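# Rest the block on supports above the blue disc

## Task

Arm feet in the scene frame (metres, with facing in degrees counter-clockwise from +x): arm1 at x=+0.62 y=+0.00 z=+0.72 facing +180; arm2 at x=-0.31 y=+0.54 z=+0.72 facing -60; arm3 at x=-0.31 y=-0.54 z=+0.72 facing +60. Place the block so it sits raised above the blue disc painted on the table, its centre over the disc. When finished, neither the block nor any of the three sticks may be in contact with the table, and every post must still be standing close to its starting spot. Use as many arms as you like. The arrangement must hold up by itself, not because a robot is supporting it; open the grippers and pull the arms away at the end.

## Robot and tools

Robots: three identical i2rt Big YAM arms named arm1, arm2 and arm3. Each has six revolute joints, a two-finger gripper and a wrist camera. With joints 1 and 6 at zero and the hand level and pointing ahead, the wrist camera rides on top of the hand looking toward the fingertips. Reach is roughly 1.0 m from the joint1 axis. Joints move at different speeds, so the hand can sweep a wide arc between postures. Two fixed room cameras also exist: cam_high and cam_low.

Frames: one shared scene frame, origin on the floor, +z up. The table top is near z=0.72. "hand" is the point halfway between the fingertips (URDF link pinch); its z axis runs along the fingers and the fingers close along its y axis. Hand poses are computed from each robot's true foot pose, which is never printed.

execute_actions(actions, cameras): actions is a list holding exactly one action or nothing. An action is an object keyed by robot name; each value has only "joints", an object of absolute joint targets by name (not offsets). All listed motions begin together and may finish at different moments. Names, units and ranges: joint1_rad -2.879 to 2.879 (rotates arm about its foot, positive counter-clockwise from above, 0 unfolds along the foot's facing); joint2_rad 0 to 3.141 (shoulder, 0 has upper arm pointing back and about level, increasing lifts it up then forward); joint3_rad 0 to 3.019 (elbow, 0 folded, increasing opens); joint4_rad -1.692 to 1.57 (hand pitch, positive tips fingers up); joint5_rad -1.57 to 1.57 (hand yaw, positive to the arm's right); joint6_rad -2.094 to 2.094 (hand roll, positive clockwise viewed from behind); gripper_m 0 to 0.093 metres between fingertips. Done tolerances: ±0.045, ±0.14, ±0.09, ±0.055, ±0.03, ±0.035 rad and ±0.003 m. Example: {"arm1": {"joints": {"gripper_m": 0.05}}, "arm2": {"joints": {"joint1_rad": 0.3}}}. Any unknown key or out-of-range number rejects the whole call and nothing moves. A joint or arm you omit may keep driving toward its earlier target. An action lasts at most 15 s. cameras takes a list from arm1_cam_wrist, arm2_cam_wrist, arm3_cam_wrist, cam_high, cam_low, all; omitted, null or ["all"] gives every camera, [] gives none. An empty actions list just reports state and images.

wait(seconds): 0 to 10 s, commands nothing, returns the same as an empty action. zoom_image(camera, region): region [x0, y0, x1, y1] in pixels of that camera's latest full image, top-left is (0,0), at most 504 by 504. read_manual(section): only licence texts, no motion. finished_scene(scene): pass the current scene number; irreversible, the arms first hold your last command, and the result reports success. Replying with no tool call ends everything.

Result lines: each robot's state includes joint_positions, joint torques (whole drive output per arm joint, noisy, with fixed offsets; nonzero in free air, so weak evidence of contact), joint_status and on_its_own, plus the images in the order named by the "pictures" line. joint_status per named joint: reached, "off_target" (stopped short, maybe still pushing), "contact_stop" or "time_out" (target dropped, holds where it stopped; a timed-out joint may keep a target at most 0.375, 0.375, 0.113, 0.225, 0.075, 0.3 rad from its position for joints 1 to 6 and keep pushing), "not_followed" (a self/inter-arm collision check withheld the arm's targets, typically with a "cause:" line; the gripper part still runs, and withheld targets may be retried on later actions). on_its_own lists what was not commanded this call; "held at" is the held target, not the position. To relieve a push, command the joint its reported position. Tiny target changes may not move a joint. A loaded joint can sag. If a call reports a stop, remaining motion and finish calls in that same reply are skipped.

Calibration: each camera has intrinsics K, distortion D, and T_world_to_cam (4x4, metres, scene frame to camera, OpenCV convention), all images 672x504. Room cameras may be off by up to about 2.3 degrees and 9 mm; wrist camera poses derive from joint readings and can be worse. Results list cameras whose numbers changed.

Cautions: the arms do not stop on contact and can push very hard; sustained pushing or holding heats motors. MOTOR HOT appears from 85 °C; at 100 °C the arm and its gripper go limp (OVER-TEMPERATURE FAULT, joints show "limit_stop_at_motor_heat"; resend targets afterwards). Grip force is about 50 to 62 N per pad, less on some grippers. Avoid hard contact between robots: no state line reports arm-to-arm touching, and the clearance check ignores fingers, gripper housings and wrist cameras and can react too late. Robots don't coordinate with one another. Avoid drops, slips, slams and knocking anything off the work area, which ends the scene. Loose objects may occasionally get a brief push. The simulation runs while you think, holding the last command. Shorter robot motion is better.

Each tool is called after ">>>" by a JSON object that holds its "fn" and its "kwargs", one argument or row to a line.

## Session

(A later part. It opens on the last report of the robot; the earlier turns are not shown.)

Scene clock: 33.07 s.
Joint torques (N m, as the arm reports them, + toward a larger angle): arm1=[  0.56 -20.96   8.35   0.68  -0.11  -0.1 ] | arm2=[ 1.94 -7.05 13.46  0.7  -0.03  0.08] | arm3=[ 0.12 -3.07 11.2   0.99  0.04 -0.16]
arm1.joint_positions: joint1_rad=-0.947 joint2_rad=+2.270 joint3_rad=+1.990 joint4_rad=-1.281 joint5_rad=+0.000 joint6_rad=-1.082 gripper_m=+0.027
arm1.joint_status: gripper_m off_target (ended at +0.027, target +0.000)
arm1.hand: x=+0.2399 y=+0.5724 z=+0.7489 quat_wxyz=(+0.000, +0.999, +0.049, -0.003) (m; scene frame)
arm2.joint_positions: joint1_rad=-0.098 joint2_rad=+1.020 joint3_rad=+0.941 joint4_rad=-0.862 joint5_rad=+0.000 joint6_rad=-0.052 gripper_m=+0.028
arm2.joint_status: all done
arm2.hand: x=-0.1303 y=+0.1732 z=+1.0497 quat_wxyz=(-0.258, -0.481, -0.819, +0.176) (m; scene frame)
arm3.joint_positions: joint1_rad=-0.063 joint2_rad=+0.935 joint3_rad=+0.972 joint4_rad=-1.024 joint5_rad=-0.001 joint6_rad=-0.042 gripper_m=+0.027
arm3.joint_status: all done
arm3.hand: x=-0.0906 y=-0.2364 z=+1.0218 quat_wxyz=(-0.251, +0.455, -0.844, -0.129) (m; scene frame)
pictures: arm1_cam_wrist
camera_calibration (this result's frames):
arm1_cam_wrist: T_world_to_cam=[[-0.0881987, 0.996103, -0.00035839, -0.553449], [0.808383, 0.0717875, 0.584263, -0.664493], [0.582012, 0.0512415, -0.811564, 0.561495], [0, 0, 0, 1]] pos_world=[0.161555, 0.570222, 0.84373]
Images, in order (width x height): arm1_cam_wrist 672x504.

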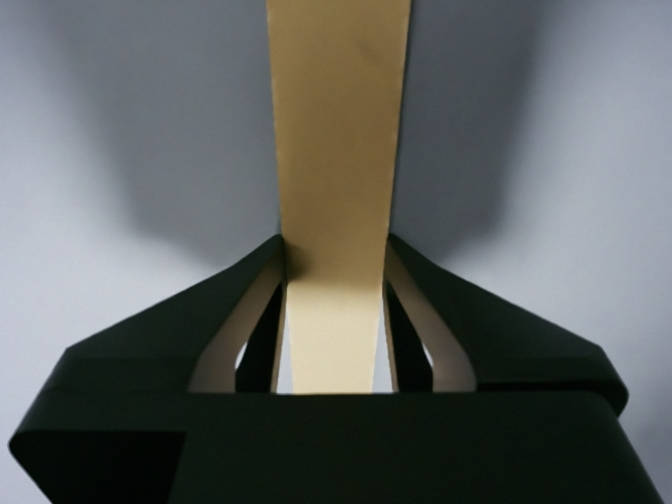

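>>> {"fn": "execute_actions", "kwargs": {
  "actions": [
    {"arm1": {"joints": {"joint1_rad": -0.8, "joint2_rad": 1.5, "joint3_rad": 1.38, "joint6_rad": -0.7}}, "arm2": {"joints": {"joint3_rad": 0.995}}, "arm3": {"joints": {"joint3_rad": 1.04}}}
  ],
  "cameras": ["arm1_cam_wrist", "cam_high"]
}}

Scene clock: 38.80 s.
Joint torques (N m, as the arm reports them, + toward a larger angle): arm1=[ -0.28 -11.96  10.53   0.85  -0.08   0.1 ] | arm2=[ 1.7  -6.98 15.27  0.57 -0.05  0.04] | arm3=[ 0.29 -2.92 13.53  1.07  0.05 -0.18]
arm1.joint_positions: joint1_rad=-0.794 joint2_rad=+1.488 joint3_rad=+1.386 joint4_rad=-1.275 joint5_rad=+0.000 joint6_rad=-0.711 gripper_m=+0.027
arm1.joint_status: all done
arm1.hand: x=+0.2931 y=+0.3607 z=+0.9591 quat_wxyz=(-0.063, +0.994, -0.060, -0.069) (m; scene frame)
arm2.joint_positions: joint1_rad=-0.098 joint2_rad=+1.020 joint3_rad=+0.941 joint4_rad=-0.862 joint5_rad=+0.000 joint6_rad=-0.052 gripper_m=+0.028
arm2.joint_status: all done
arm2.hand: x=-0.1303 y=+0.1732 z=+1.0497 quat_wxyz=(-0.258, -0.481, -0.819, +0.176) (m; scene frame)
arm3.joint_positions: joint1_rad=-0.063 joint2_rad=+0.935 joint3_rad=+0.972 joint4_rad=-1.024 joint5_rad=-0.001 joint6_rad=-0.042 gripper_m=+0.027
arm3.joint_status: all done
arm3.hand: x=-0.0906 y=-0.2364 z=+1.0218 quat_wxyz=(-0.251, +0.455, -0.844, -0.129) (m; scene frame)
pictures: arm1_cam_wrist, cam_high
camera_calibration (this result's frames):
arm1_cam_wrist: T_world_to_cam=[[0.137251, 0.983769, 0.115591, -0.510695], [0.870312, -0.175491, 0.460174, -0.625023], [0.47299, 0.0374413, -0.880272, 0.81482], [0, 0, 0, 1]] pos_world=[0.228657, 0.362211, 1.06391]
Images, in order (width x height): arm1_cam_wrist 672x504, cam_high 672x504.

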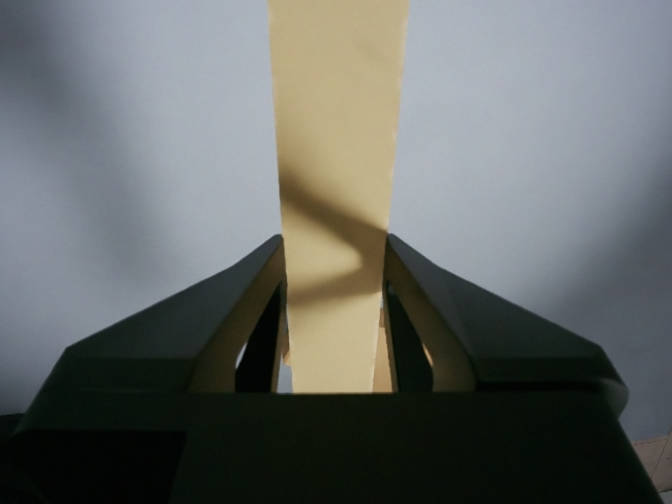

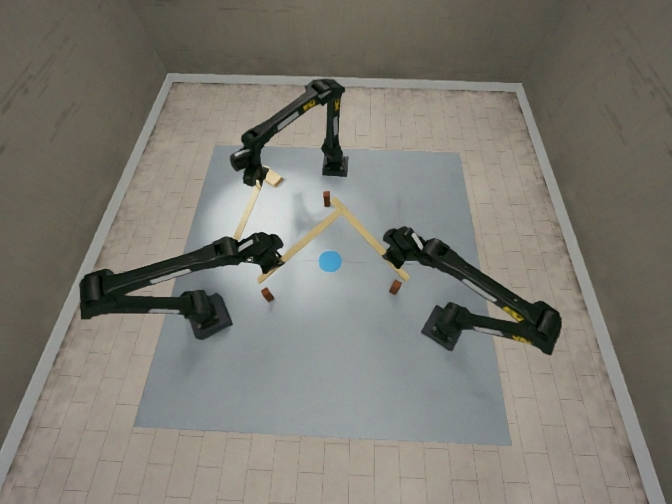

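>>> {"fn": "execute_actions", "kwargs": {
  "actions": [
    {"arm1": {"joints": {"joint1_rad": -0.048, "joint2_rad": 0.925, "joint3_rad": 1.04, "joint4_rad": -1.043, "joint6_rad": -0.03}}, "arm2": {"joints": {"joint3_rad": 1.07}}, "arm3": {"joints": {"joint3_rad": 1.11}}}
  ],
  "cameras": ["cam_low", "cam_high"]
}}

Scene clock: 40.80 s.
Joint torques (N m, as the arm reports them, + toward a larger angle): arm1=[ 0.88 -4.   11.35  2.3   0.    0.09] | arm2=[ 1.77 -7.23 14.48  1.01 -0.04  0.07] | arm3=[ 0.27 -3.   12.7   1.26  0.04 -0.17]
arm1.joint_positions: joint1_rad=-0.056 joint2_rad=+0.920 joint3_rad=+1.047 joint4_rad=-1.064 joint5_rad=+0.000 joint6_rad=-0.041 gripper_m=+0.027
arm1.joint_status: all done
arm1.hand: x=+0.2507 y=+0.0373 z=+1.0516 quat_wxyz=(-0.016, +0.950, -0.026, -0.311) (m; scene frame)
arm2.joint_positions: joint1_rad=-0.098 joint2_rad=+1.020 joint3_rad=+1.026 joint4_rad=-0.866 joint5_rad=+0.000 joint6_rad=-0.052 gripper_m=+0.028
arm2.joint_status: all done
arm2.hand: x=-0.1226 y=+0.1584 z=+1.0946 quat_wxyz=(-0.290, -0.474, -0.808, +0.197) (m; scene frame)
arm3.joint_positions: joint1_rad=-0.063 joint2_rad=+0.935 joint3_rad=+1.052 joint4_rad=-1.028 joint5_rad=-0.001 joint6_rad=-0.042 gripper_m=+0.027
arm3.joint_status: all done
arm3.hand: x=-0.0824 y=-0.2258 z=+1.0628 quat_wxyz=(-0.284, +0.449, -0.835, -0.145) (m; scene frame)
pictures: cam_high, cam_low
Images, in order (width x height): cam_high 672x504, cam_low 672x504.

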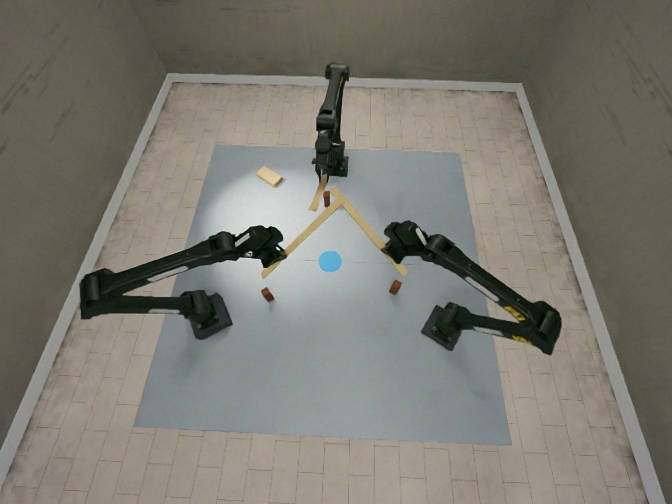

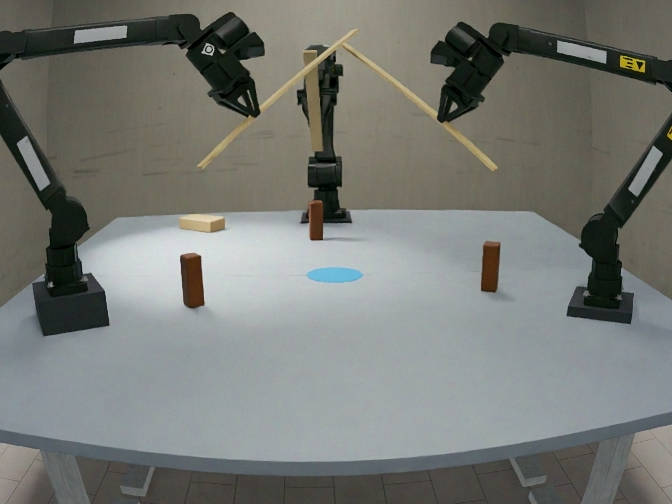

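>>> {"fn": "execute_actions", "kwargs": {
  "actions": [
    {"arm1": {"joints": {"joint1_rad": -0.04, "joint2_rad": 1.31, "joint3_rad": 1.028, "joint4_rad": -1.035}}, "arm2": {"joints": {"joint2_rad": 1.41, "joint3_rad": 0.963, "joint4_rad": -0.85}}, "arm3": {"joints": {"joint2_rad": 1.325, "joint3_rad": 0.996, "joint4_rad": -1.01}}}
  ],
  "cameras": ["cam_low", "cam_high"]
}}

Scene clock: 42.53 s.
Joint torques (N m, as the arm reports them, + toward a larger angle): arm1=[  1.59 -10.16  11.19   1.44   0.     0.1 ] | arm2=[  1.72 -13.13  10.14   1.05  -0.03   0.04] | arm3=[ 0.07 -9.66  8.39  1.21  0.06 -0.17]
arm1.joint_positions: joint1_rad=-0.054 joint2_rad=+1.319 joint3_rad=+1.024 joint4_rad=-1.051 joint5_rad=+0.000 joint6_rad=-0.040 gripper_m=+0.027
arm1.joint_status: all done
arm1.hand: x=+0.2083 y=+0.0393 z=+0.8919 quat_wxyz=(-0.003, +0.993, -0.026, -0.112) (m; scene frame)
arm2.joint_positions: joint1_rad=-0.098 joint2_rad=+1.420 joint3_rad=+0.948 joint4_rad=-0.863 joint5_rad=+0.000 joint6_rad=-0.052 gripper_m=+0.028
arm2.joint_status: all done
arm2.hand: x=-0.1213 y=+0.1513 z=+0.8923 quat_wxyz=(-0.098, -0.503, -0.856, +0.070) (m; scene frame)
arm3.joint_positions: joint1_rad=-0.063 joint2_rad=+1.348 joint3_rad=+0.981 joint4_rad=-1.024 joint5_rad=-0.001 joint6_rad=-0.042 gripper_m=+0.027
arm3.joint_status: all done
arm3.hand: x=-0.0719 y=-0.2074 z=+0.8727 quat_wxyz=(-0.073, +0.474, -0.877, -0.042) (m; scene frame)
pictures: cam_high, cam_low
Images, in order (width x height): cam_high 672x504, cam_low 672x504.

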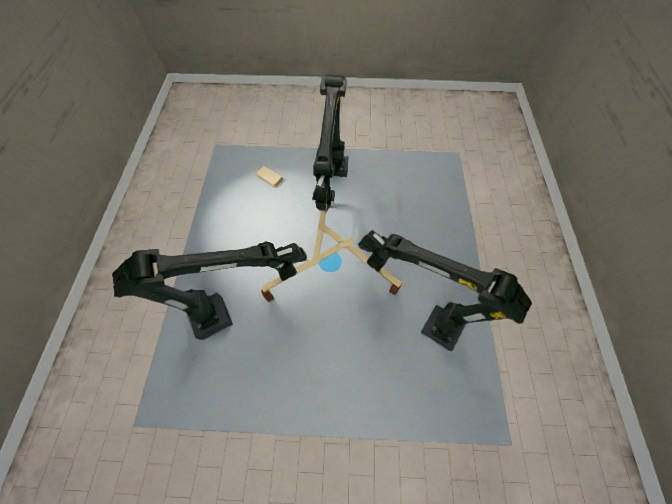

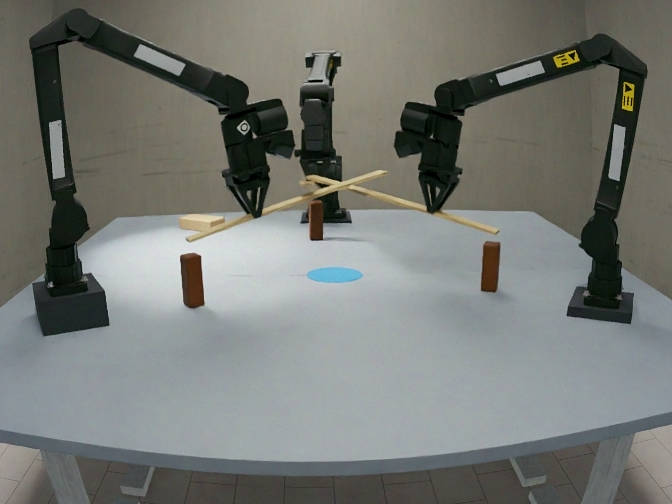

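>>> {"fn": "zoom_image", "kwargs": {
  "camera": "cam_low",
  "region": [170, 150, 350, 310]
}}

>>> {"fn": "zoom_image", "kwargs": {
  "camera": "cam_low",
  "region": [340, 150, 520, 310]
}}

>>> {"fn": "zoom_image", "kwargs": {
  "camera": "cam_high",
  "region": [250, 190, 410, 310]
}}

Region (170, 150, 350, 310) of cam_low's 672x504 image, scaled by 2.800, with more detail than that image has.

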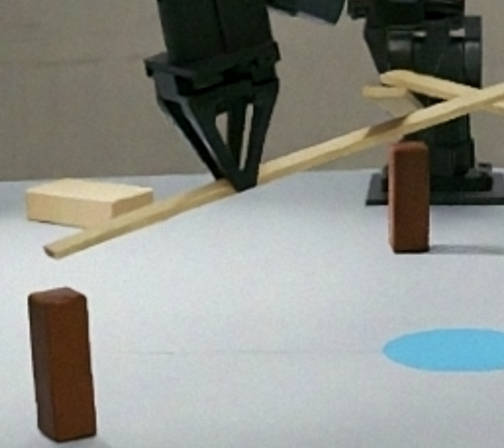

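Region (340, 150, 520, 310) of cam_low's 672x504 image, scaled by 2.800, with more detail than that image has.

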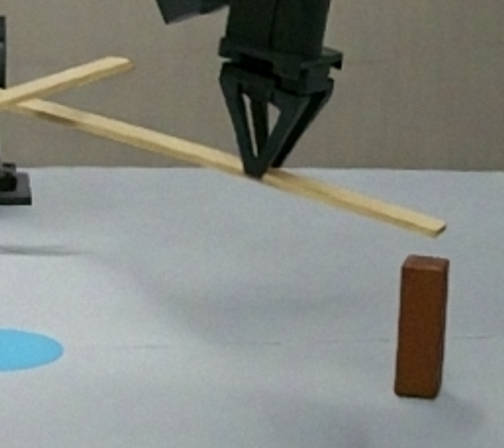

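Region (250, 190, 410, 310) of cam_high's 672x504 image, scaled by 3.150, with more detail than that image has; it fills the top 378 rows of this view, and the rest is white.

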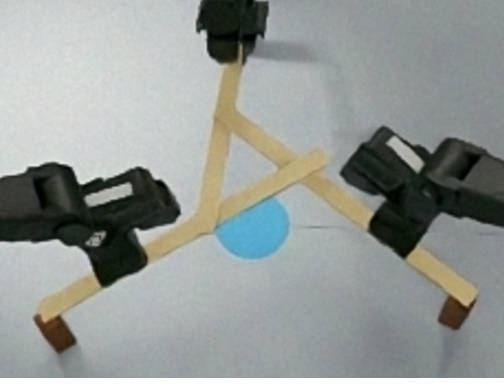

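>>> {"fn": "zoom_image", "kwargs": {
  "camera": "cam_high",
  "region": [250, 270, 300, 310]
}}

>>> {"fn": "zoom_image", "kwargs": {
  "camera": "cam_high",
  "region": [370, 262, 420, 302]
}}

>>> {"fn": "zoom_image", "kwargs": {
  "camera": "cam_high",
  "region": [300, 205, 370, 275]
}}

>>> {"fn": "zoom_image", "kwargs": {
  "camera": "cam_low",
  "region": [280, 150, 400, 250]
}}

Region (250, 270, 300, 310) of cam_high's 672x504 image, scaled by 10.080, with more detail than that image has; it fills the top 403 rows of this view, and the rest is white.

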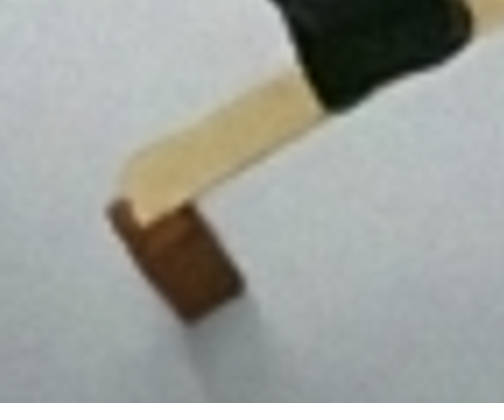

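Region (370, 262, 420, 302) of cam_high's 672x504 image, scaled by 10.080, with more detail than that image has; it fills the top 403 rows of this view, and the rest is white.

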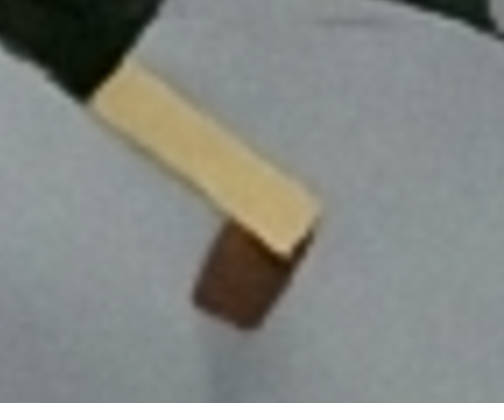

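Region (300, 205, 370, 275) of cam_high's 672x504 image, scaled by 7.200, with more detail than that image has.

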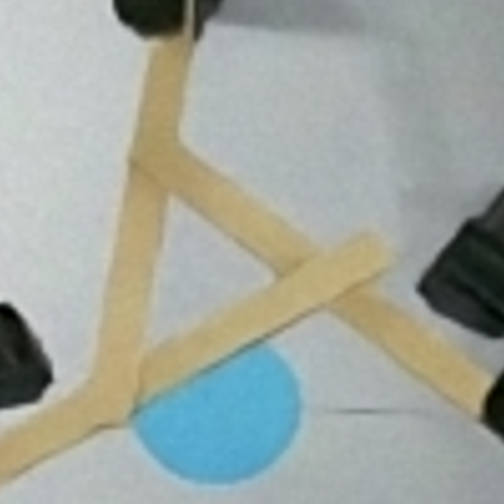

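Region (280, 150, 400, 250) of cam_low's 672x504 image, scaled by 4.200, with more detail than that image has.

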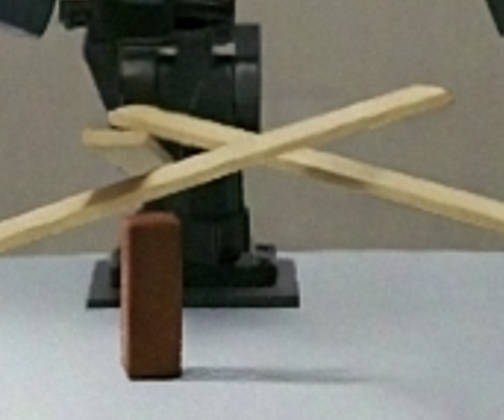

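>>> {"fn": "execute_actions", "kwargs": {
  "actions": [
    {"arm1": {"joints": {"joint1_rad": -0.033, "joint2_rad": 1.411, "joint4_rad": -1.078, "joint6_rad": -0.066}}, "arm2": {"joints": {"joint2_rad": 1.513, "joint4_rad": -0.886}}, "arm3": {"joints": {"joint2_rad": 1.436, "joint4_rad": -0.995}}}
  ],
  "cameras": ["cam_low", "cam_high", "arm1_cam_wrist"]
}}

Scene clock: 50.13 s.
Joint torques (N m, as the arm reports them, + toward a larger angle): arm1=[  1.16 -10.33  10.65   0.08   0.    -0.14] | arm2=[  1.7  -13.76   9.52   0.06  -0.01   0.04] | arm3=[ 0.11 -8.81  8.07  0.94  0.05 -0.19]
arm1.joint_positions: joint1_rad=-0.046 joint2_rad=+1.413 joint3_rad=+1.024 joint4_rad=-1.066 joint5_rad=+0.000 joint6_rad=-0.055 gripper_m=+0.027
arm1.joint_status: all done
arm1.hand: x=+0.2102 y=+0.0353 z=+0.8545 quat_wxyz=(+0.000, +0.998, -0.014, -0.058) (m; scene frame)
arm2.joint_positions: joint1_rad=-0.098 joint2_rad=+1.523 joint3_rad=+0.948 joint4_rad=-0.878 joint5_rad=+0.000 joint6_rad=-0.052 gripper_m=+0.028
arm2.joint_status: all done
arm2.hand: x=-0.1254 y=+0.1588 z=+0.8503 quat_wxyz=(-0.049, -0.507, -0.860, +0.038) (m; scene frame)
arm3.joint_positions: joint1_rad=-0.063 joint2_rad=+1.440 joint3_rad=+0.981 joint4_rad=-1.008 joint5_rad=-0.001 joint6_rad=-0.042 gripper_m=+0.027
arm3.joint_status: all done
arm3.hand: x=-0.0710 y=-0.2054 z=+0.8380 quat_wxyz=(-0.039, +0.475, -0.879, -0.026) (m; scene frame)
pictures: arm1_cam_wrist, cam_high, cam_low
camera_calibration (this result's frames):
arm1_cam_wrist: T_world_to_cam=[[0.0377658, 0.999279, -0.00395512, -0.0445577], [0.870497, -0.0309546, 0.491199, -0.593462], [0.490723, -0.0219935, -0.871038, 0.764662], [0, 0, 0, 1]] pos_world=[0.143052, 0.0429728, 0.957382]
Images, in order (width x height): arm1_cam_wrist 672x504, cam_high 672x504, cam_low 672x504.

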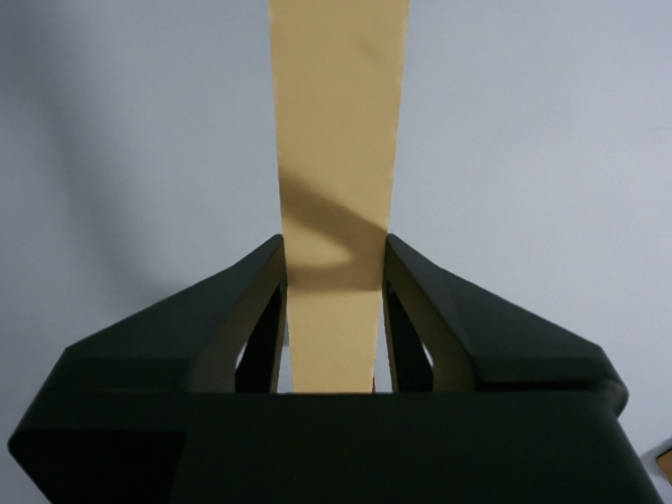

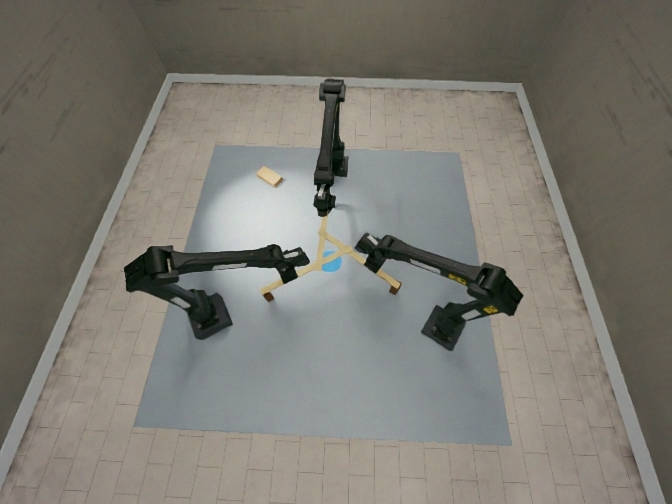

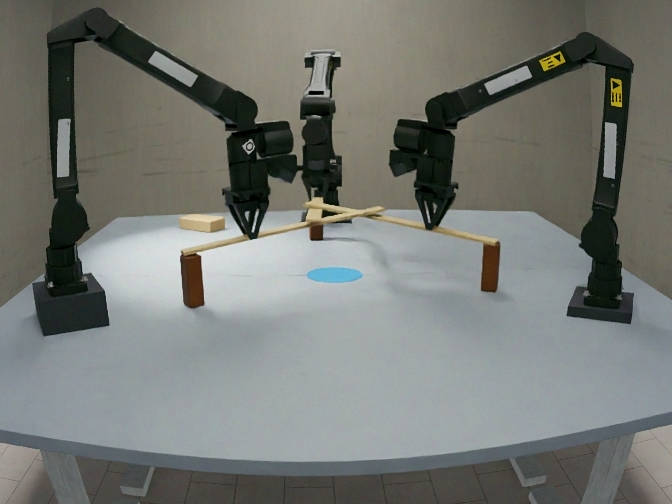

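>>> {"fn": "zoom_image", "kwargs": {
  "camera": "cam_low",
  "region": [280, 170, 400, 250]
}}

>>> {"fn": "zoom_image", "kwargs": {
  "camera": "cam_low",
  "region": [165, 220, 265, 300]
}}

>>> {"fn": "zoom_image", "kwargs": {
  "camera": "cam_low",
  "region": [420, 210, 520, 290]
}}

>>> {"fn": "zoom_image", "kwargs": {
  "camera": "cam_high",
  "region": [295, 205, 375, 285]
}}

Region (280, 170, 400, 250) of cam_low's 672x504 image, scaled by 4.200, with more detail than that image has.

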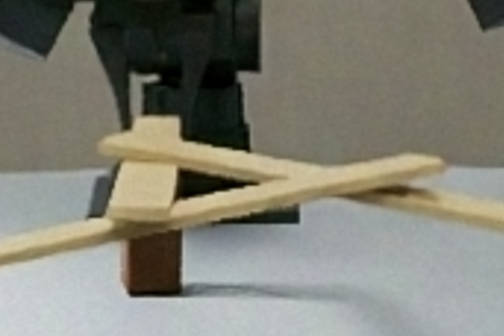

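Region (165, 220, 265, 300) of cam_low's 672x504 image, scaled by 5.040, with more detail than that image has; it fills the top 403 rows of this view, and the rest is white.

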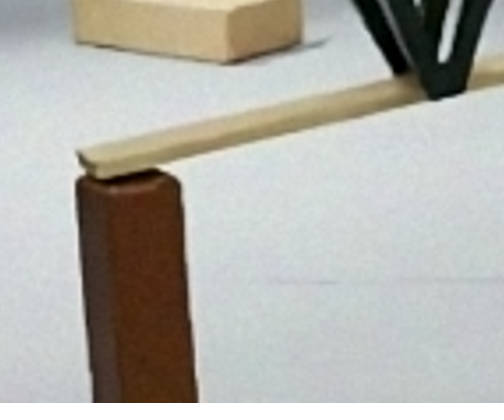

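Region (420, 210, 520, 290) of cam_low's 672x504 image, scaled by 5.040, with more detail than that image has; it fills the top 403 rows of this view, and the rest is white.

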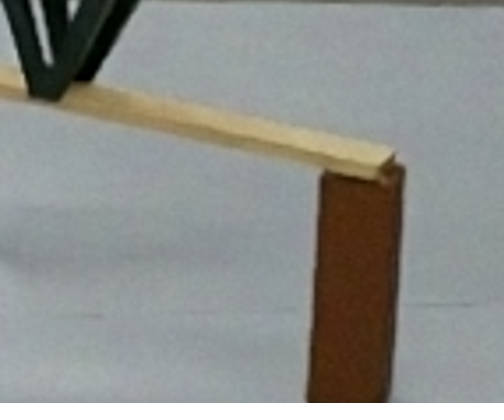

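Region (295, 205, 375, 285) of cam_high's 672x504 image, scaled by 6.300, with more detail than that image has.

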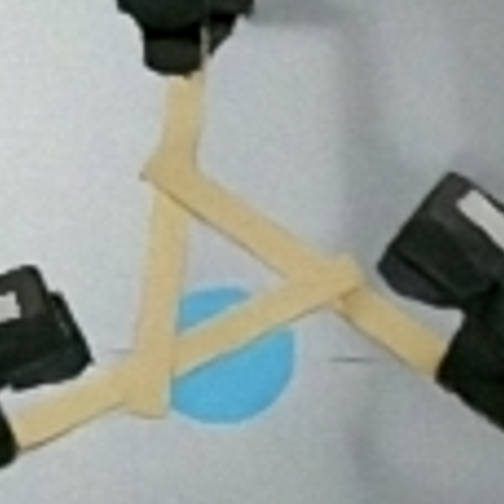

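>>> {"fn": "execute_actions", "kwargs": {
  "actions": [
    {"arm1": {"joints": {"gripper_m": 0.06}}, "arm2": {"joints": {"gripper_m": 0.06}}, "arm3": {"joints": {"gripper_m": 0.06}}}
  ],
  "cameras": ["cam_low", "cam_high"]
}}

Scene clock: 51.27 s.
Joint torques (N m, as the arm reports them, + toward a larger angle): arm1=[  1.4  -10.4   10.58   0.08   0.01  -0.13] | arm2=[  1.57 -13.56   9.33  -0.1   -0.03   0.04] | arm3=[ 0.37 -8.79  8.05  0.99  0.06 -0.17]
arm1.joint_positions: joint1_rad=-0.046 joint2_rad=+1.413 joint3_rad=+1.024 joint4_rad=-1.066 joint5_rad=+0.000 joint6_rad=-0.056 gripper_m=+0.060
arm1.joint_status: all done
arm1.hand: x=+0.2102 y=+0.0353 z=+0.8545 quat_wxyz=(+0.000, +0.998, -0.014, -0.058) (m; scene frame)
arm2.joint_positions: joint1_rad=-0.098 joint2_rad=+1.522 joint3_rad=+0.948 joint4_rad=-0.878 joint5_rad=+0.000 joint6_rad=-0.051 gripper_m=+0.060
arm2.joint_status: all done
arm2.hand: x=-0.1254 y=+0.1587 z=+0.8506 quat_wxyz=(-0.049, -0.507, -0.860, +0.038) (m; scene frame)
arm3.joint_positions: joint1_rad=-0.063 joint2_rad=+1.440 joint3_rad=+0.981 joint4_rad=-1.008 joint5_rad=-0.001 joint6_rad=-0.042 gripper_m=+0.060
arm3.joint_status: all done
arm3.hand: x=-0.0709 y=-0.2053 z=+0.8380 quat_wxyz=(-0.039, +0.475, -0.879, -0.026) (m; scene frame)
pictures: cam_high, cam_low
Images, in order (width x height): cam_high 672x504, cam_low 672x504.

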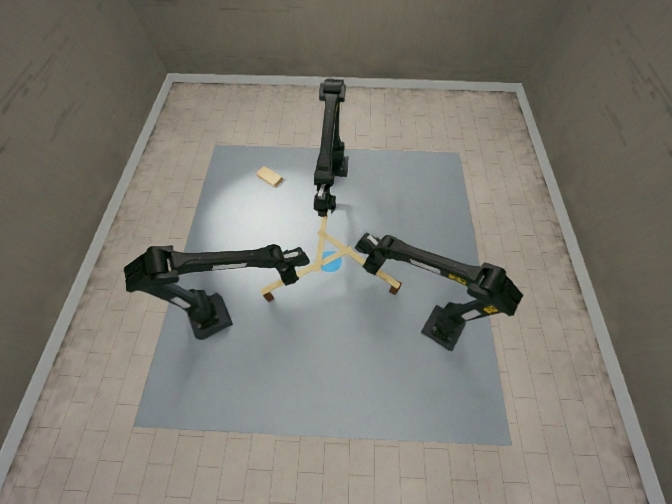

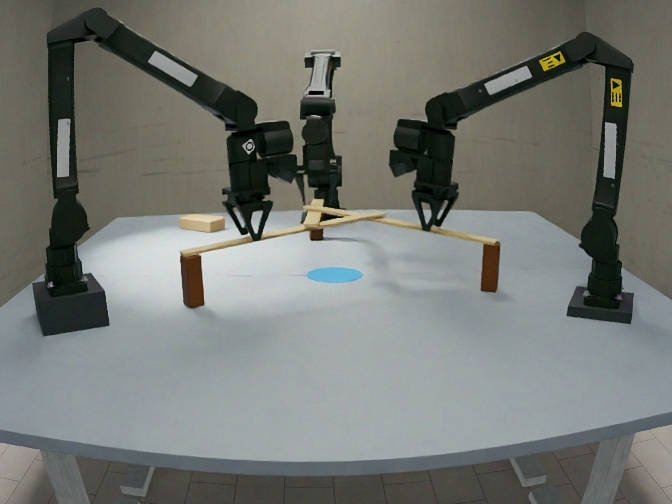

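>>> {"fn": "zoom_image", "kwargs": {
  "camera": "cam_high",
  "region": [245, 157, 295, 197]
}}

>>> {"fn": "zoom_image", "kwargs": {
  "camera": "cam_low",
  "region": [170, 200, 240, 245]
}}

Region (245, 157, 295, 197) of cam_high's 672x504 image, scaled by 10.080, with more detail than that image has; it fills the top 403 rows of this view, and the rest is white.

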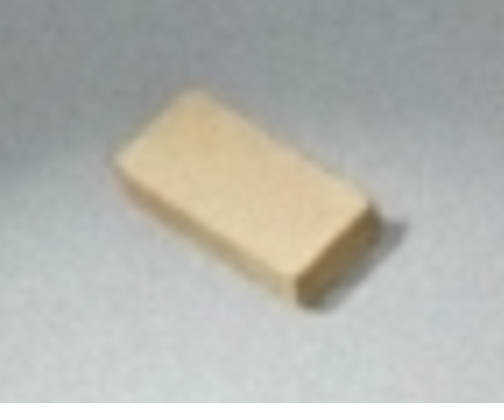

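Region (170, 200, 240, 245) of cam_low's 672x504 image, scaled by 7.200, with more detail than that image has; it fills the top 324 rows of this view, and the rest is white.

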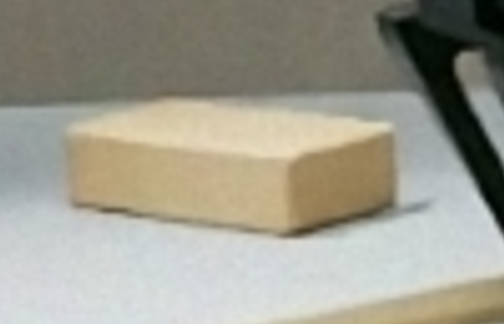

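>>> {"fn": "execute_actions", "kwargs": {
  "actions": [
    {"arm1": {"joints": {"joint2_rad": 1.27, "gripper_m": 0.093}}, "arm2": {"joints": {"joint2_rad": 1.38}}, "arm3": {"joints": {"joint2_rad": 1.3}}}
  ],
  "cameras": ["cam_low"]
}}

Scene clock: 54.50 s.
Joint torques (N m, as the arm reports them, + toward a larger angle): arm1=[ 1.42 -7.29 11.52  0.38  0.   -0.12] | arm2=[  1.54 -10.22  10.38   0.09  -0.03   0.04] | arm3=[ 0.3  -7.55  8.61  1.2   0.04 -0.18]
arm1.joint_positions: joint1_rad=-0.046 joint2_rad=+1.251 joint3_rad=+1.024 joint4_rad=-1.066 joint5_rad=+0.000 joint6_rad=-0.056 gripper_m=+0.093
arm1.joint_status: all done
arm1.hand: x=+0.2145 y=+0.0355 z=+0.9173 quat_wxyz=(-0.005, +0.990, -0.014, -0.138) (m; scene frame)
arm2.joint_positions: joint1_rad=-0.098 joint2_rad=+1.370 joint3_rad=+0.948 joint4_rad=-0.878 joint5_rad=+0.000 joint6_rad=-0.051 gripper_m=+0.060
arm2.joint_status: all done
arm2.hand: x=-0.1224 y=+0.1539 z=+0.9120 quat_wxyz=(-0.112, -0.503, -0.853, +0.080) (m; scene frame)
arm3.joint_positions: joint1_rad=-0.063 joint2_rad=+1.300 joint3_rad=+0.981 joint4_rad=-1.008 joint5_rad=-0.001 joint6_rad=-0.042 gripper_m=+0.060
arm3.joint_status: all done
arm3.hand: x=-0.0698 y=-0.2048 z=+0.8921 quat_wxyz=(-0.102, +0.472, -0.874, -0.056) (m; scene frame)
pictures: cam_low
Images, in order (width x height): cam_low 672x504.

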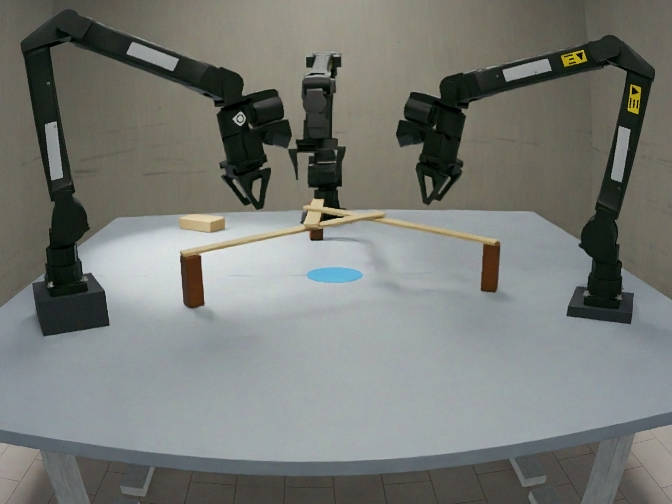

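>>> {"fn": "execute_actions", "kwargs": {
  "actions": [
    {"arm1": {"joints": {"joint1_rad": -0.4, "joint4_rad": -0.855, "joint6_rad": 0.35}}, "arm2": {"joints": {"joint2_rad": 1.05}}, "arm3": {"joints": {"joint2_rad": 0.98}}}
  ],
  "cameras": []
}}

>>> {"fn": "execute_actions", "kwargs": {
  "actions": [
    {"arm1": {"joints": {"joint1_rad": -1.275, "joint2_rad": 1.445, "joint3_rad": 0.9, "joint4_rad": -0.855, "joint6_rad": 0.89}}, "arm2": {"joints": {"joint2_rad": 0.5}}, "arm3": {"joints": {"joint2_rad": 0.45}}}
  ],
  "cameras": ["arm1_cam_wrist", "cam_high", "cam_low"]
}}

Scene clock: 57.03 s.
Joint torques (N m, as the arm reports them, + toward a larger angle): arm1=[ 0.59 -7.76 11.84  1.98  0.04  0.08] | arm2=[ 2.05 -7.13 11.54  0.74 -0.01  0.04] | arm3=[ 0.01 -2.97  9.48  1.8   0.04 -0.17]
arm1.joint_positions: joint1_rad=-0.402 joint2_rad=+1.252 joint3_rad=+1.024 joint4_rad=-0.874 joint5_rad=+0.000 joint6_rad=+0.339 gripper_m=+0.093
arm1.joint_status: all done
arm1.hand: x=+0.2122 y=+0.1937 z=+0.9329 quat_wxyz=(-0.008, +0.900, -0.370, -0.231) (m; scene frame)
arm2.joint_positions: joint1_rad=-0.098 joint2_rad=+1.045 joint3_rad=+0.948 joint4_rad=-0.878 joint5_rad=+0.000 joint6_rad=-0.051 gripper_m=+0.060
arm2.joint_status: all done
arm2.hand: x=-0.1296 y=+0.1716 z=+1.0416 quat_wxyz=(-0.244, -0.484, -0.823, +0.167) (m; scene frame)
arm3.joint_positions: joint1_rad=-0.063 joint2_rad=+0.968 joint3_rad=+0.981 joint4_rad=-1.008 joint5_rad=-0.001 joint6_rad=-0.042 gripper_m=+0.060
arm3.joint_status: all done
arm3.hand: x=-0.0848 y=-0.2282 z=+1.0168 quat_wxyz=(-0.248, +0.456, -0.845, -0.127) (m; scene frame)
pictures: none
No camera images: the call's "cameras" was empty. Leave "cameras" out to get every camera's image.

Scene clock: 58.57 s.
Joint torques (N m, as the arm reports them, + toward a larger angle): arm1=[ -0.15 -10.65   9.5    1.     0.08   0.09] | arm2=[ 1.34  0.41 11.33  1.21 -0.01  0.06] | arm3=[-0.04  4.46  8.63  2.26  0.05 -0.19]
arm1.joint_positions: joint1_rad=-1.271 joint2_rad=+1.451 joint3_rad=+0.899 joint4_rad=-0.864 joint5_rad=+0.000 joint6_rad=+0.879 gripper_m=+0.093
arm1.joint_status: all done
arm1.hand: x=+0.5147 y=+0.3936 z=+0.7966 quat_wxyz=(-0.014, +0.458, -0.886, -0.072) (m; scene frame)
arm2.joint_positions: joint1_rad=-0.098 joint2_rad=+0.495 joint3_rad=+0.948 joint4_rad=-0.878 joint5_rad=+0.000 joint6_rad=-0.051 gripper_m=+0.060
arm2.joint_status: all done
arm2.hand: x=-0.1811 y=+0.2814 z=+1.2252 quat_wxyz=(-0.452, -0.424, -0.724, +0.304) (m; scene frame)
arm3.joint_positions: joint1_rad=-0.063 joint2_rad=+0.436 joint3_rad=+0.981 joint4_rad=-1.008 joint5_rad=-0.001 joint6_rad=-0.042 gripper_m=+0.060
arm3.joint_status: all done
arm3.hand: x=-0.1550 y=-0.3295 z=+1.1787 quat_wxyz=(-0.466, +0.404, -0.752, -0.233) (m; scene frame)
pictures: arm1_cam_wrist, cam_high, cam_low
camera_calibration (this result's frames):
arm1_cam_wrist: T_world_to_cam=[[0.807778, -0.578181, -0.114895, -0.101368], [-0.451408, -0.732053, 0.510225, 0.122203], [-0.379112, -0.360284, -0.852332, 1.13859], [0, 0, 0, 1]] pos_world=[0.5687, 0.441066, 0.896461]
Images, in order (width x height): arm1_cam_wrist 672x504, cam_high 672x504, cam_low 672x504.

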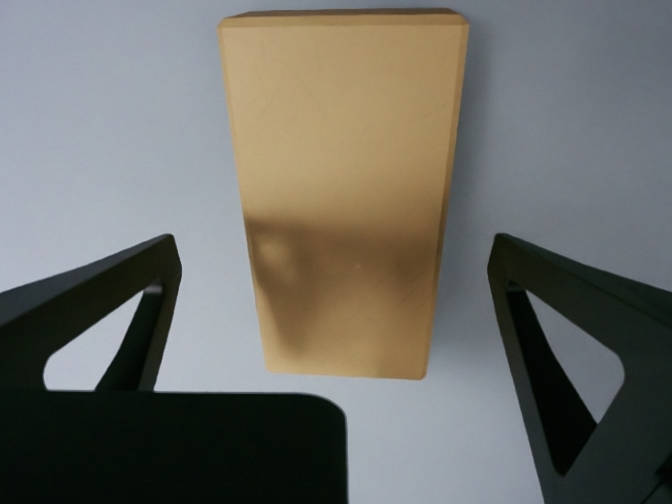

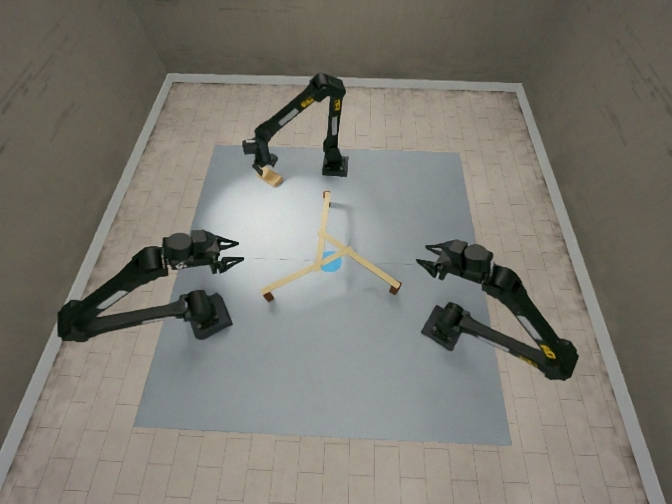

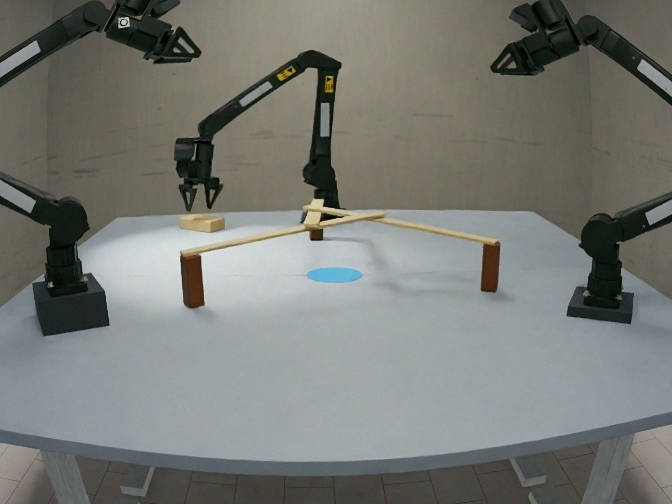

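>>> {"fn": "execute_actions", "kwargs": {
  "actions": [
    {"arm1": {"joints": {"joint1_rad": -1.232, "joint2_rad": 1.571, "joint4_rad": -0.837, "joint6_rad": 0.911}}}
  ],
  "cameras": ["arm1_cam_wrist", "cam_low"]
}}

Scene clock: 61.53 s.
Joint torques (N m, as the arm reports them, + toward a larger angle): arm1=[  1.02 -11.     8.52   0.96   0.08   0.09] | arm2=[ 2.04  1.23 11.34  1.2   0.    0.07] | arm3=[-0.05  4.46  8.7   2.27  0.05 -0.19]
arm1.joint_positions: joint1_rad=-1.240 joint2_rad=+1.571 joint3_rad=+0.899 joint4_rad=-0.851 joint5_rad=+0.000 joint6_rad=+0.901 gripper_m=+0.093
arm1.joint_status: all done
arm1.hand: x=+0.5045 y=+0.3835 z=+0.7512 quat_wxyz=(-0.002, +0.463, -0.886, -0.020) (m; scene frame)
arm2.joint_positions: joint1_rad=-0.098 joint2_rad=+0.495 joint3_rad=+0.948 joint4_rad=-0.878 joint5_rad=+0.000 joint6_rad=-0.051 gripper_m=+0.060
arm2.joint_status: not commanded
arm2.hand: x=-0.1811 y=+0.2814 z=+1.2252 quat_wxyz=(-0.452, -0.424, -0.724, +0.304) (m; scene frame)
arm3.joint_positions: joint1_rad=-0.063 joint2_rad=+0.436 joint3_rad=+0.981 joint4_rad=-1.008 joint5_rad=-0.001 joint6_rad=-0.042 gripper_m=+0.060
arm3.joint_status: not commanded
arm3.hand: x=-0.1550 y=-0.3295 z=+1.1787 quat_wxyz=(-0.466, +0.404, -0.752, -0.233) (m; scene frame)
pictures: arm1_cam_wrist, cam_low
camera_calibration (this result's frames):
arm1_cam_wrist: T_world_to_cam=[[0.815488, -0.577812, -0.0333483, -0.169475], [-0.459084, -0.68086, 0.570677, 0.0721689], [-0.352449, -0.450071, -0.820497, 1.08949], [0, 0, 0, 1]] pos_world=[0.555325, 0.441559, 0.847084]
Images, in order (width x height): arm1_cam_wrist 672x504, cam_low 672x504.

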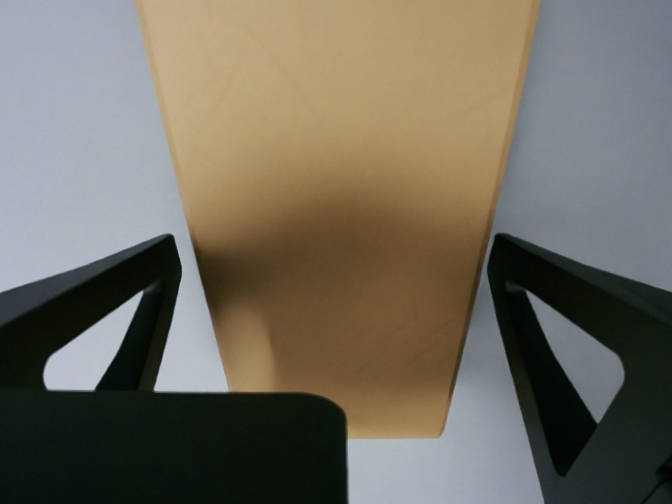

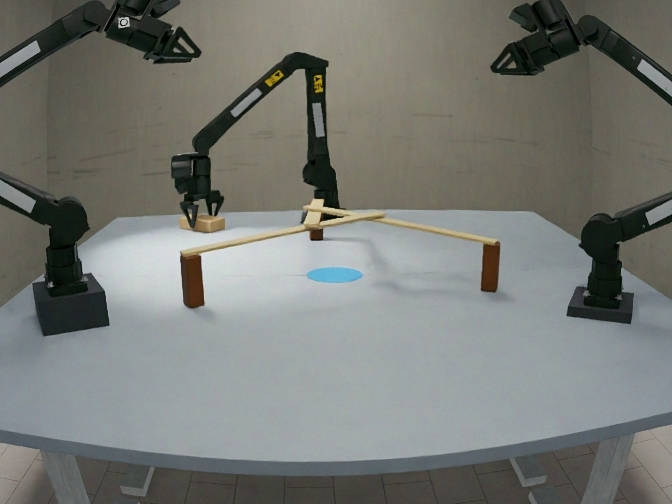

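>>> {"fn": "execute_actions", "kwargs": {
  "actions": [
    {"arm1": {"joints": {"gripper_m": 0.0}}}
  ],
  "cameras": ["arm1_cam_wrist"]
}}

Scene clock: 62.37 s.
Joint torques (N m, as the arm reports them, + toward a larger angle): arm1=[  0.92 -11.19   8.51   0.9    0.09   0.08] | arm2=[ 2.26  0.87 11.37  1.31 -0.01  0.07] | arm3=[ 0.04  4.35  8.74  2.22  0.06 -0.17]
arm1.joint_positions: joint1_rad=-1.240 joint2_rad=+1.571 joint3_rad=+0.899 joint4_rad=-0.850 joint5_rad=+0.000 joint6_rad=+0.902 gripper_m=+0.069
arm1.joint_status: gripper_m off_target (ended at +0.069, target +0.000)
arm1.hand: x=+0.5044 y=+0.3838 z=+0.7512 quat_wxyz=(-0.002, +0.463, -0.886, -0.020) (m; scene frame)
arm2.joint_positions: joint1_rad=-0.098 joint2_rad=+0.495 joint3_rad=+0.948 joint4_rad=-0.878 joint5_rad=+0.000 joint6_rad=-0.051 gripper_m=+0.060
arm2.joint_status: not commanded
arm2.hand: x=-0.1811 y=+0.2814 z=+1.2252 quat_wxyz=(-0.452, -0.424, -0.724, +0.304) (m; scene frame)
arm3.joint_positions: joint1_rad=-0.063 joint2_rad=+0.436 joint3_rad=+0.981 joint4_rad=-1.008 joint5_rad=-0.001 joint6_rad=-0.042 gripper_m=+0.060
arm3.joint_status: not commanded
arm3.hand: x=-0.1550 y=-0.3295 z=+1.1787 quat_wxyz=(-0.466, +0.404, -0.752, -0.233) (m; scene frame)
pictures: arm1_cam_wrist
camera_calibration (this result's frames):
arm1_cam_wrist: T_world_to_cam=[[0.814813, -0.57871, -0.034277, -0.16787], [-0.459651, -0.680948, 0.570114, 0.0730514], [-0.353272, -0.448781, -0.82085, 1.08977], [0, 0, 0, 1]] pos_world=[0.555346, 0.441666, 0.847139]
Images, in order (width x height): arm1_cam_wrist 672x504.

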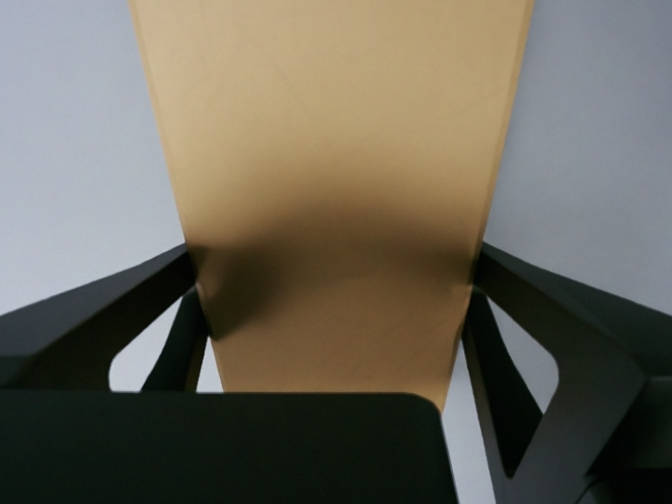

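>>> {"fn": "execute_actions", "kwargs": {
  "actions": [
    {"arm1": {"joints": {"joint1_rad": 0.045, "joint2_rad": 1.52, "joint3_rad": 1.94, "joint4_rad": -1.485, "joint6_rad": 0.565}}}
  ],
  "cameras": ["cam_low", "cam_high"]
}}

Scene clock: 65.60 s.
Joint torques (N m, as the arm reports them, + toward a larger angle): arm1=[  0.25 -13.16  16.23   0.73   0.14  -0.14] | arm2=[ 1.86  1.08 11.44  1.34 -0.02  0.02] | arm3=[ 0.01  4.37  8.7   2.24  0.04 -0.18]
arm1.joint_positions: joint1_rad=+0.045 joint2_rad=+1.523 joint3_rad=+1.890 joint4_rad=-1.473 joint5_rad=-0.003 joint6_rad=+0.574 gripper_m=+0.069
arm1.joint_status: all done
arm1.hand: x=+0.0818 y=-0.0007 z=+1.1581 quat_wxyz=(+0.071, +0.934, -0.272, -0.219) (m; scene frame)
arm2.joint_positions: joint1_rad=-0.098 joint2_rad=+0.495 joint3_rad=+0.948 joint4_rad=-0.878 joint5_rad=+0.000 joint6_rad=-0.051 gripper_m=+0.060
arm2.joint_status: not commanded
arm2.hand: x=-0.1811 y=+0.2814 z=+1.2252 quat_wxyz=(-0.452, -0.424, -0.724, +0.304) (m; scene frame)
arm3.joint_positions: joint1_rad=-0.063 joint2_rad=+0.436 joint3_rad=+0.981 joint4_rad=-1.008 joint5_rad=-0.001 joint6_rad=-0.042 gripper_m=+0.060
arm3.joint_status: not commanded
arm3.hand: x=-0.1550 y=-0.3295 z=+1.1787 quat_wxyz=(-0.466, +0.404, -0.752, -0.233) (m; scene frame)
pictures: cam_high, cam_low
Images, in order (width x height): cam_high 672x504, cam_low 672x504.

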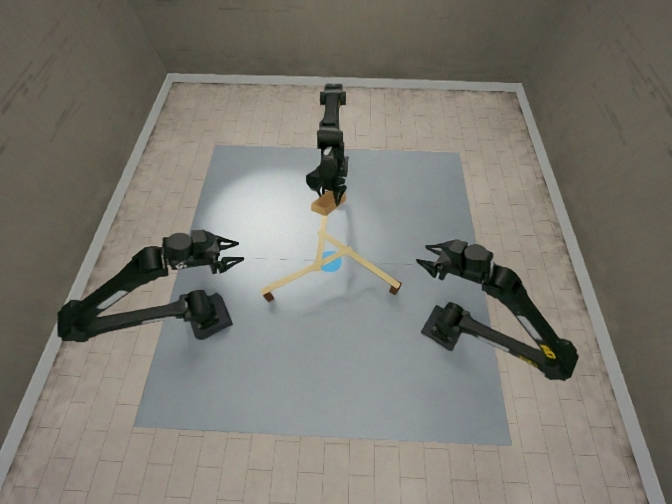

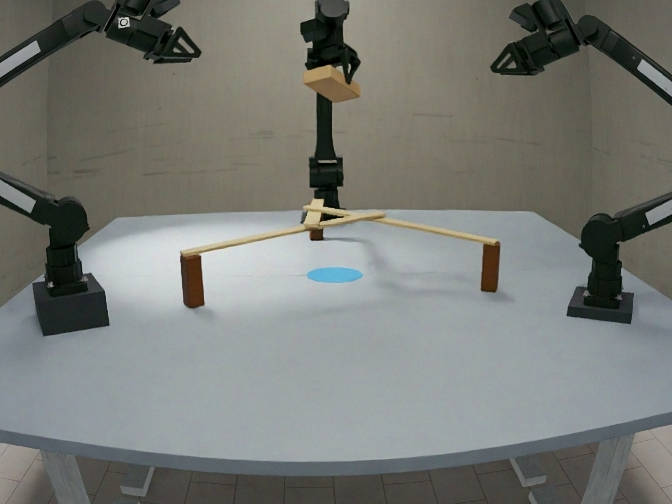

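>>> {"fn": "zoom_image", "kwargs": {
  "camera": "cam_high",
  "region": [295, 215, 365, 285]
}}

>>> {"fn": "zoom_image", "kwargs": {
  "camera": "cam_low",
  "region": [280, 185, 400, 295]
}}

Region (295, 215, 365, 285) of cam_high's 672x504 image, scaled by 7.200, with more detail than that image has.

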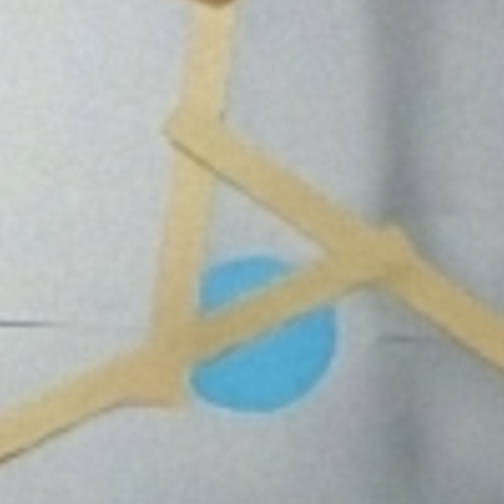

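Region (280, 185, 400, 295) of cam_low's 672x504 image, scaled by 4.200, with more detail than that image has; it fills the top 462 rows of this view, and the rest is white.

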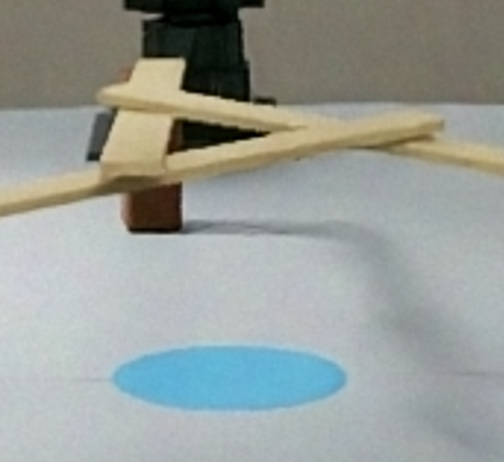

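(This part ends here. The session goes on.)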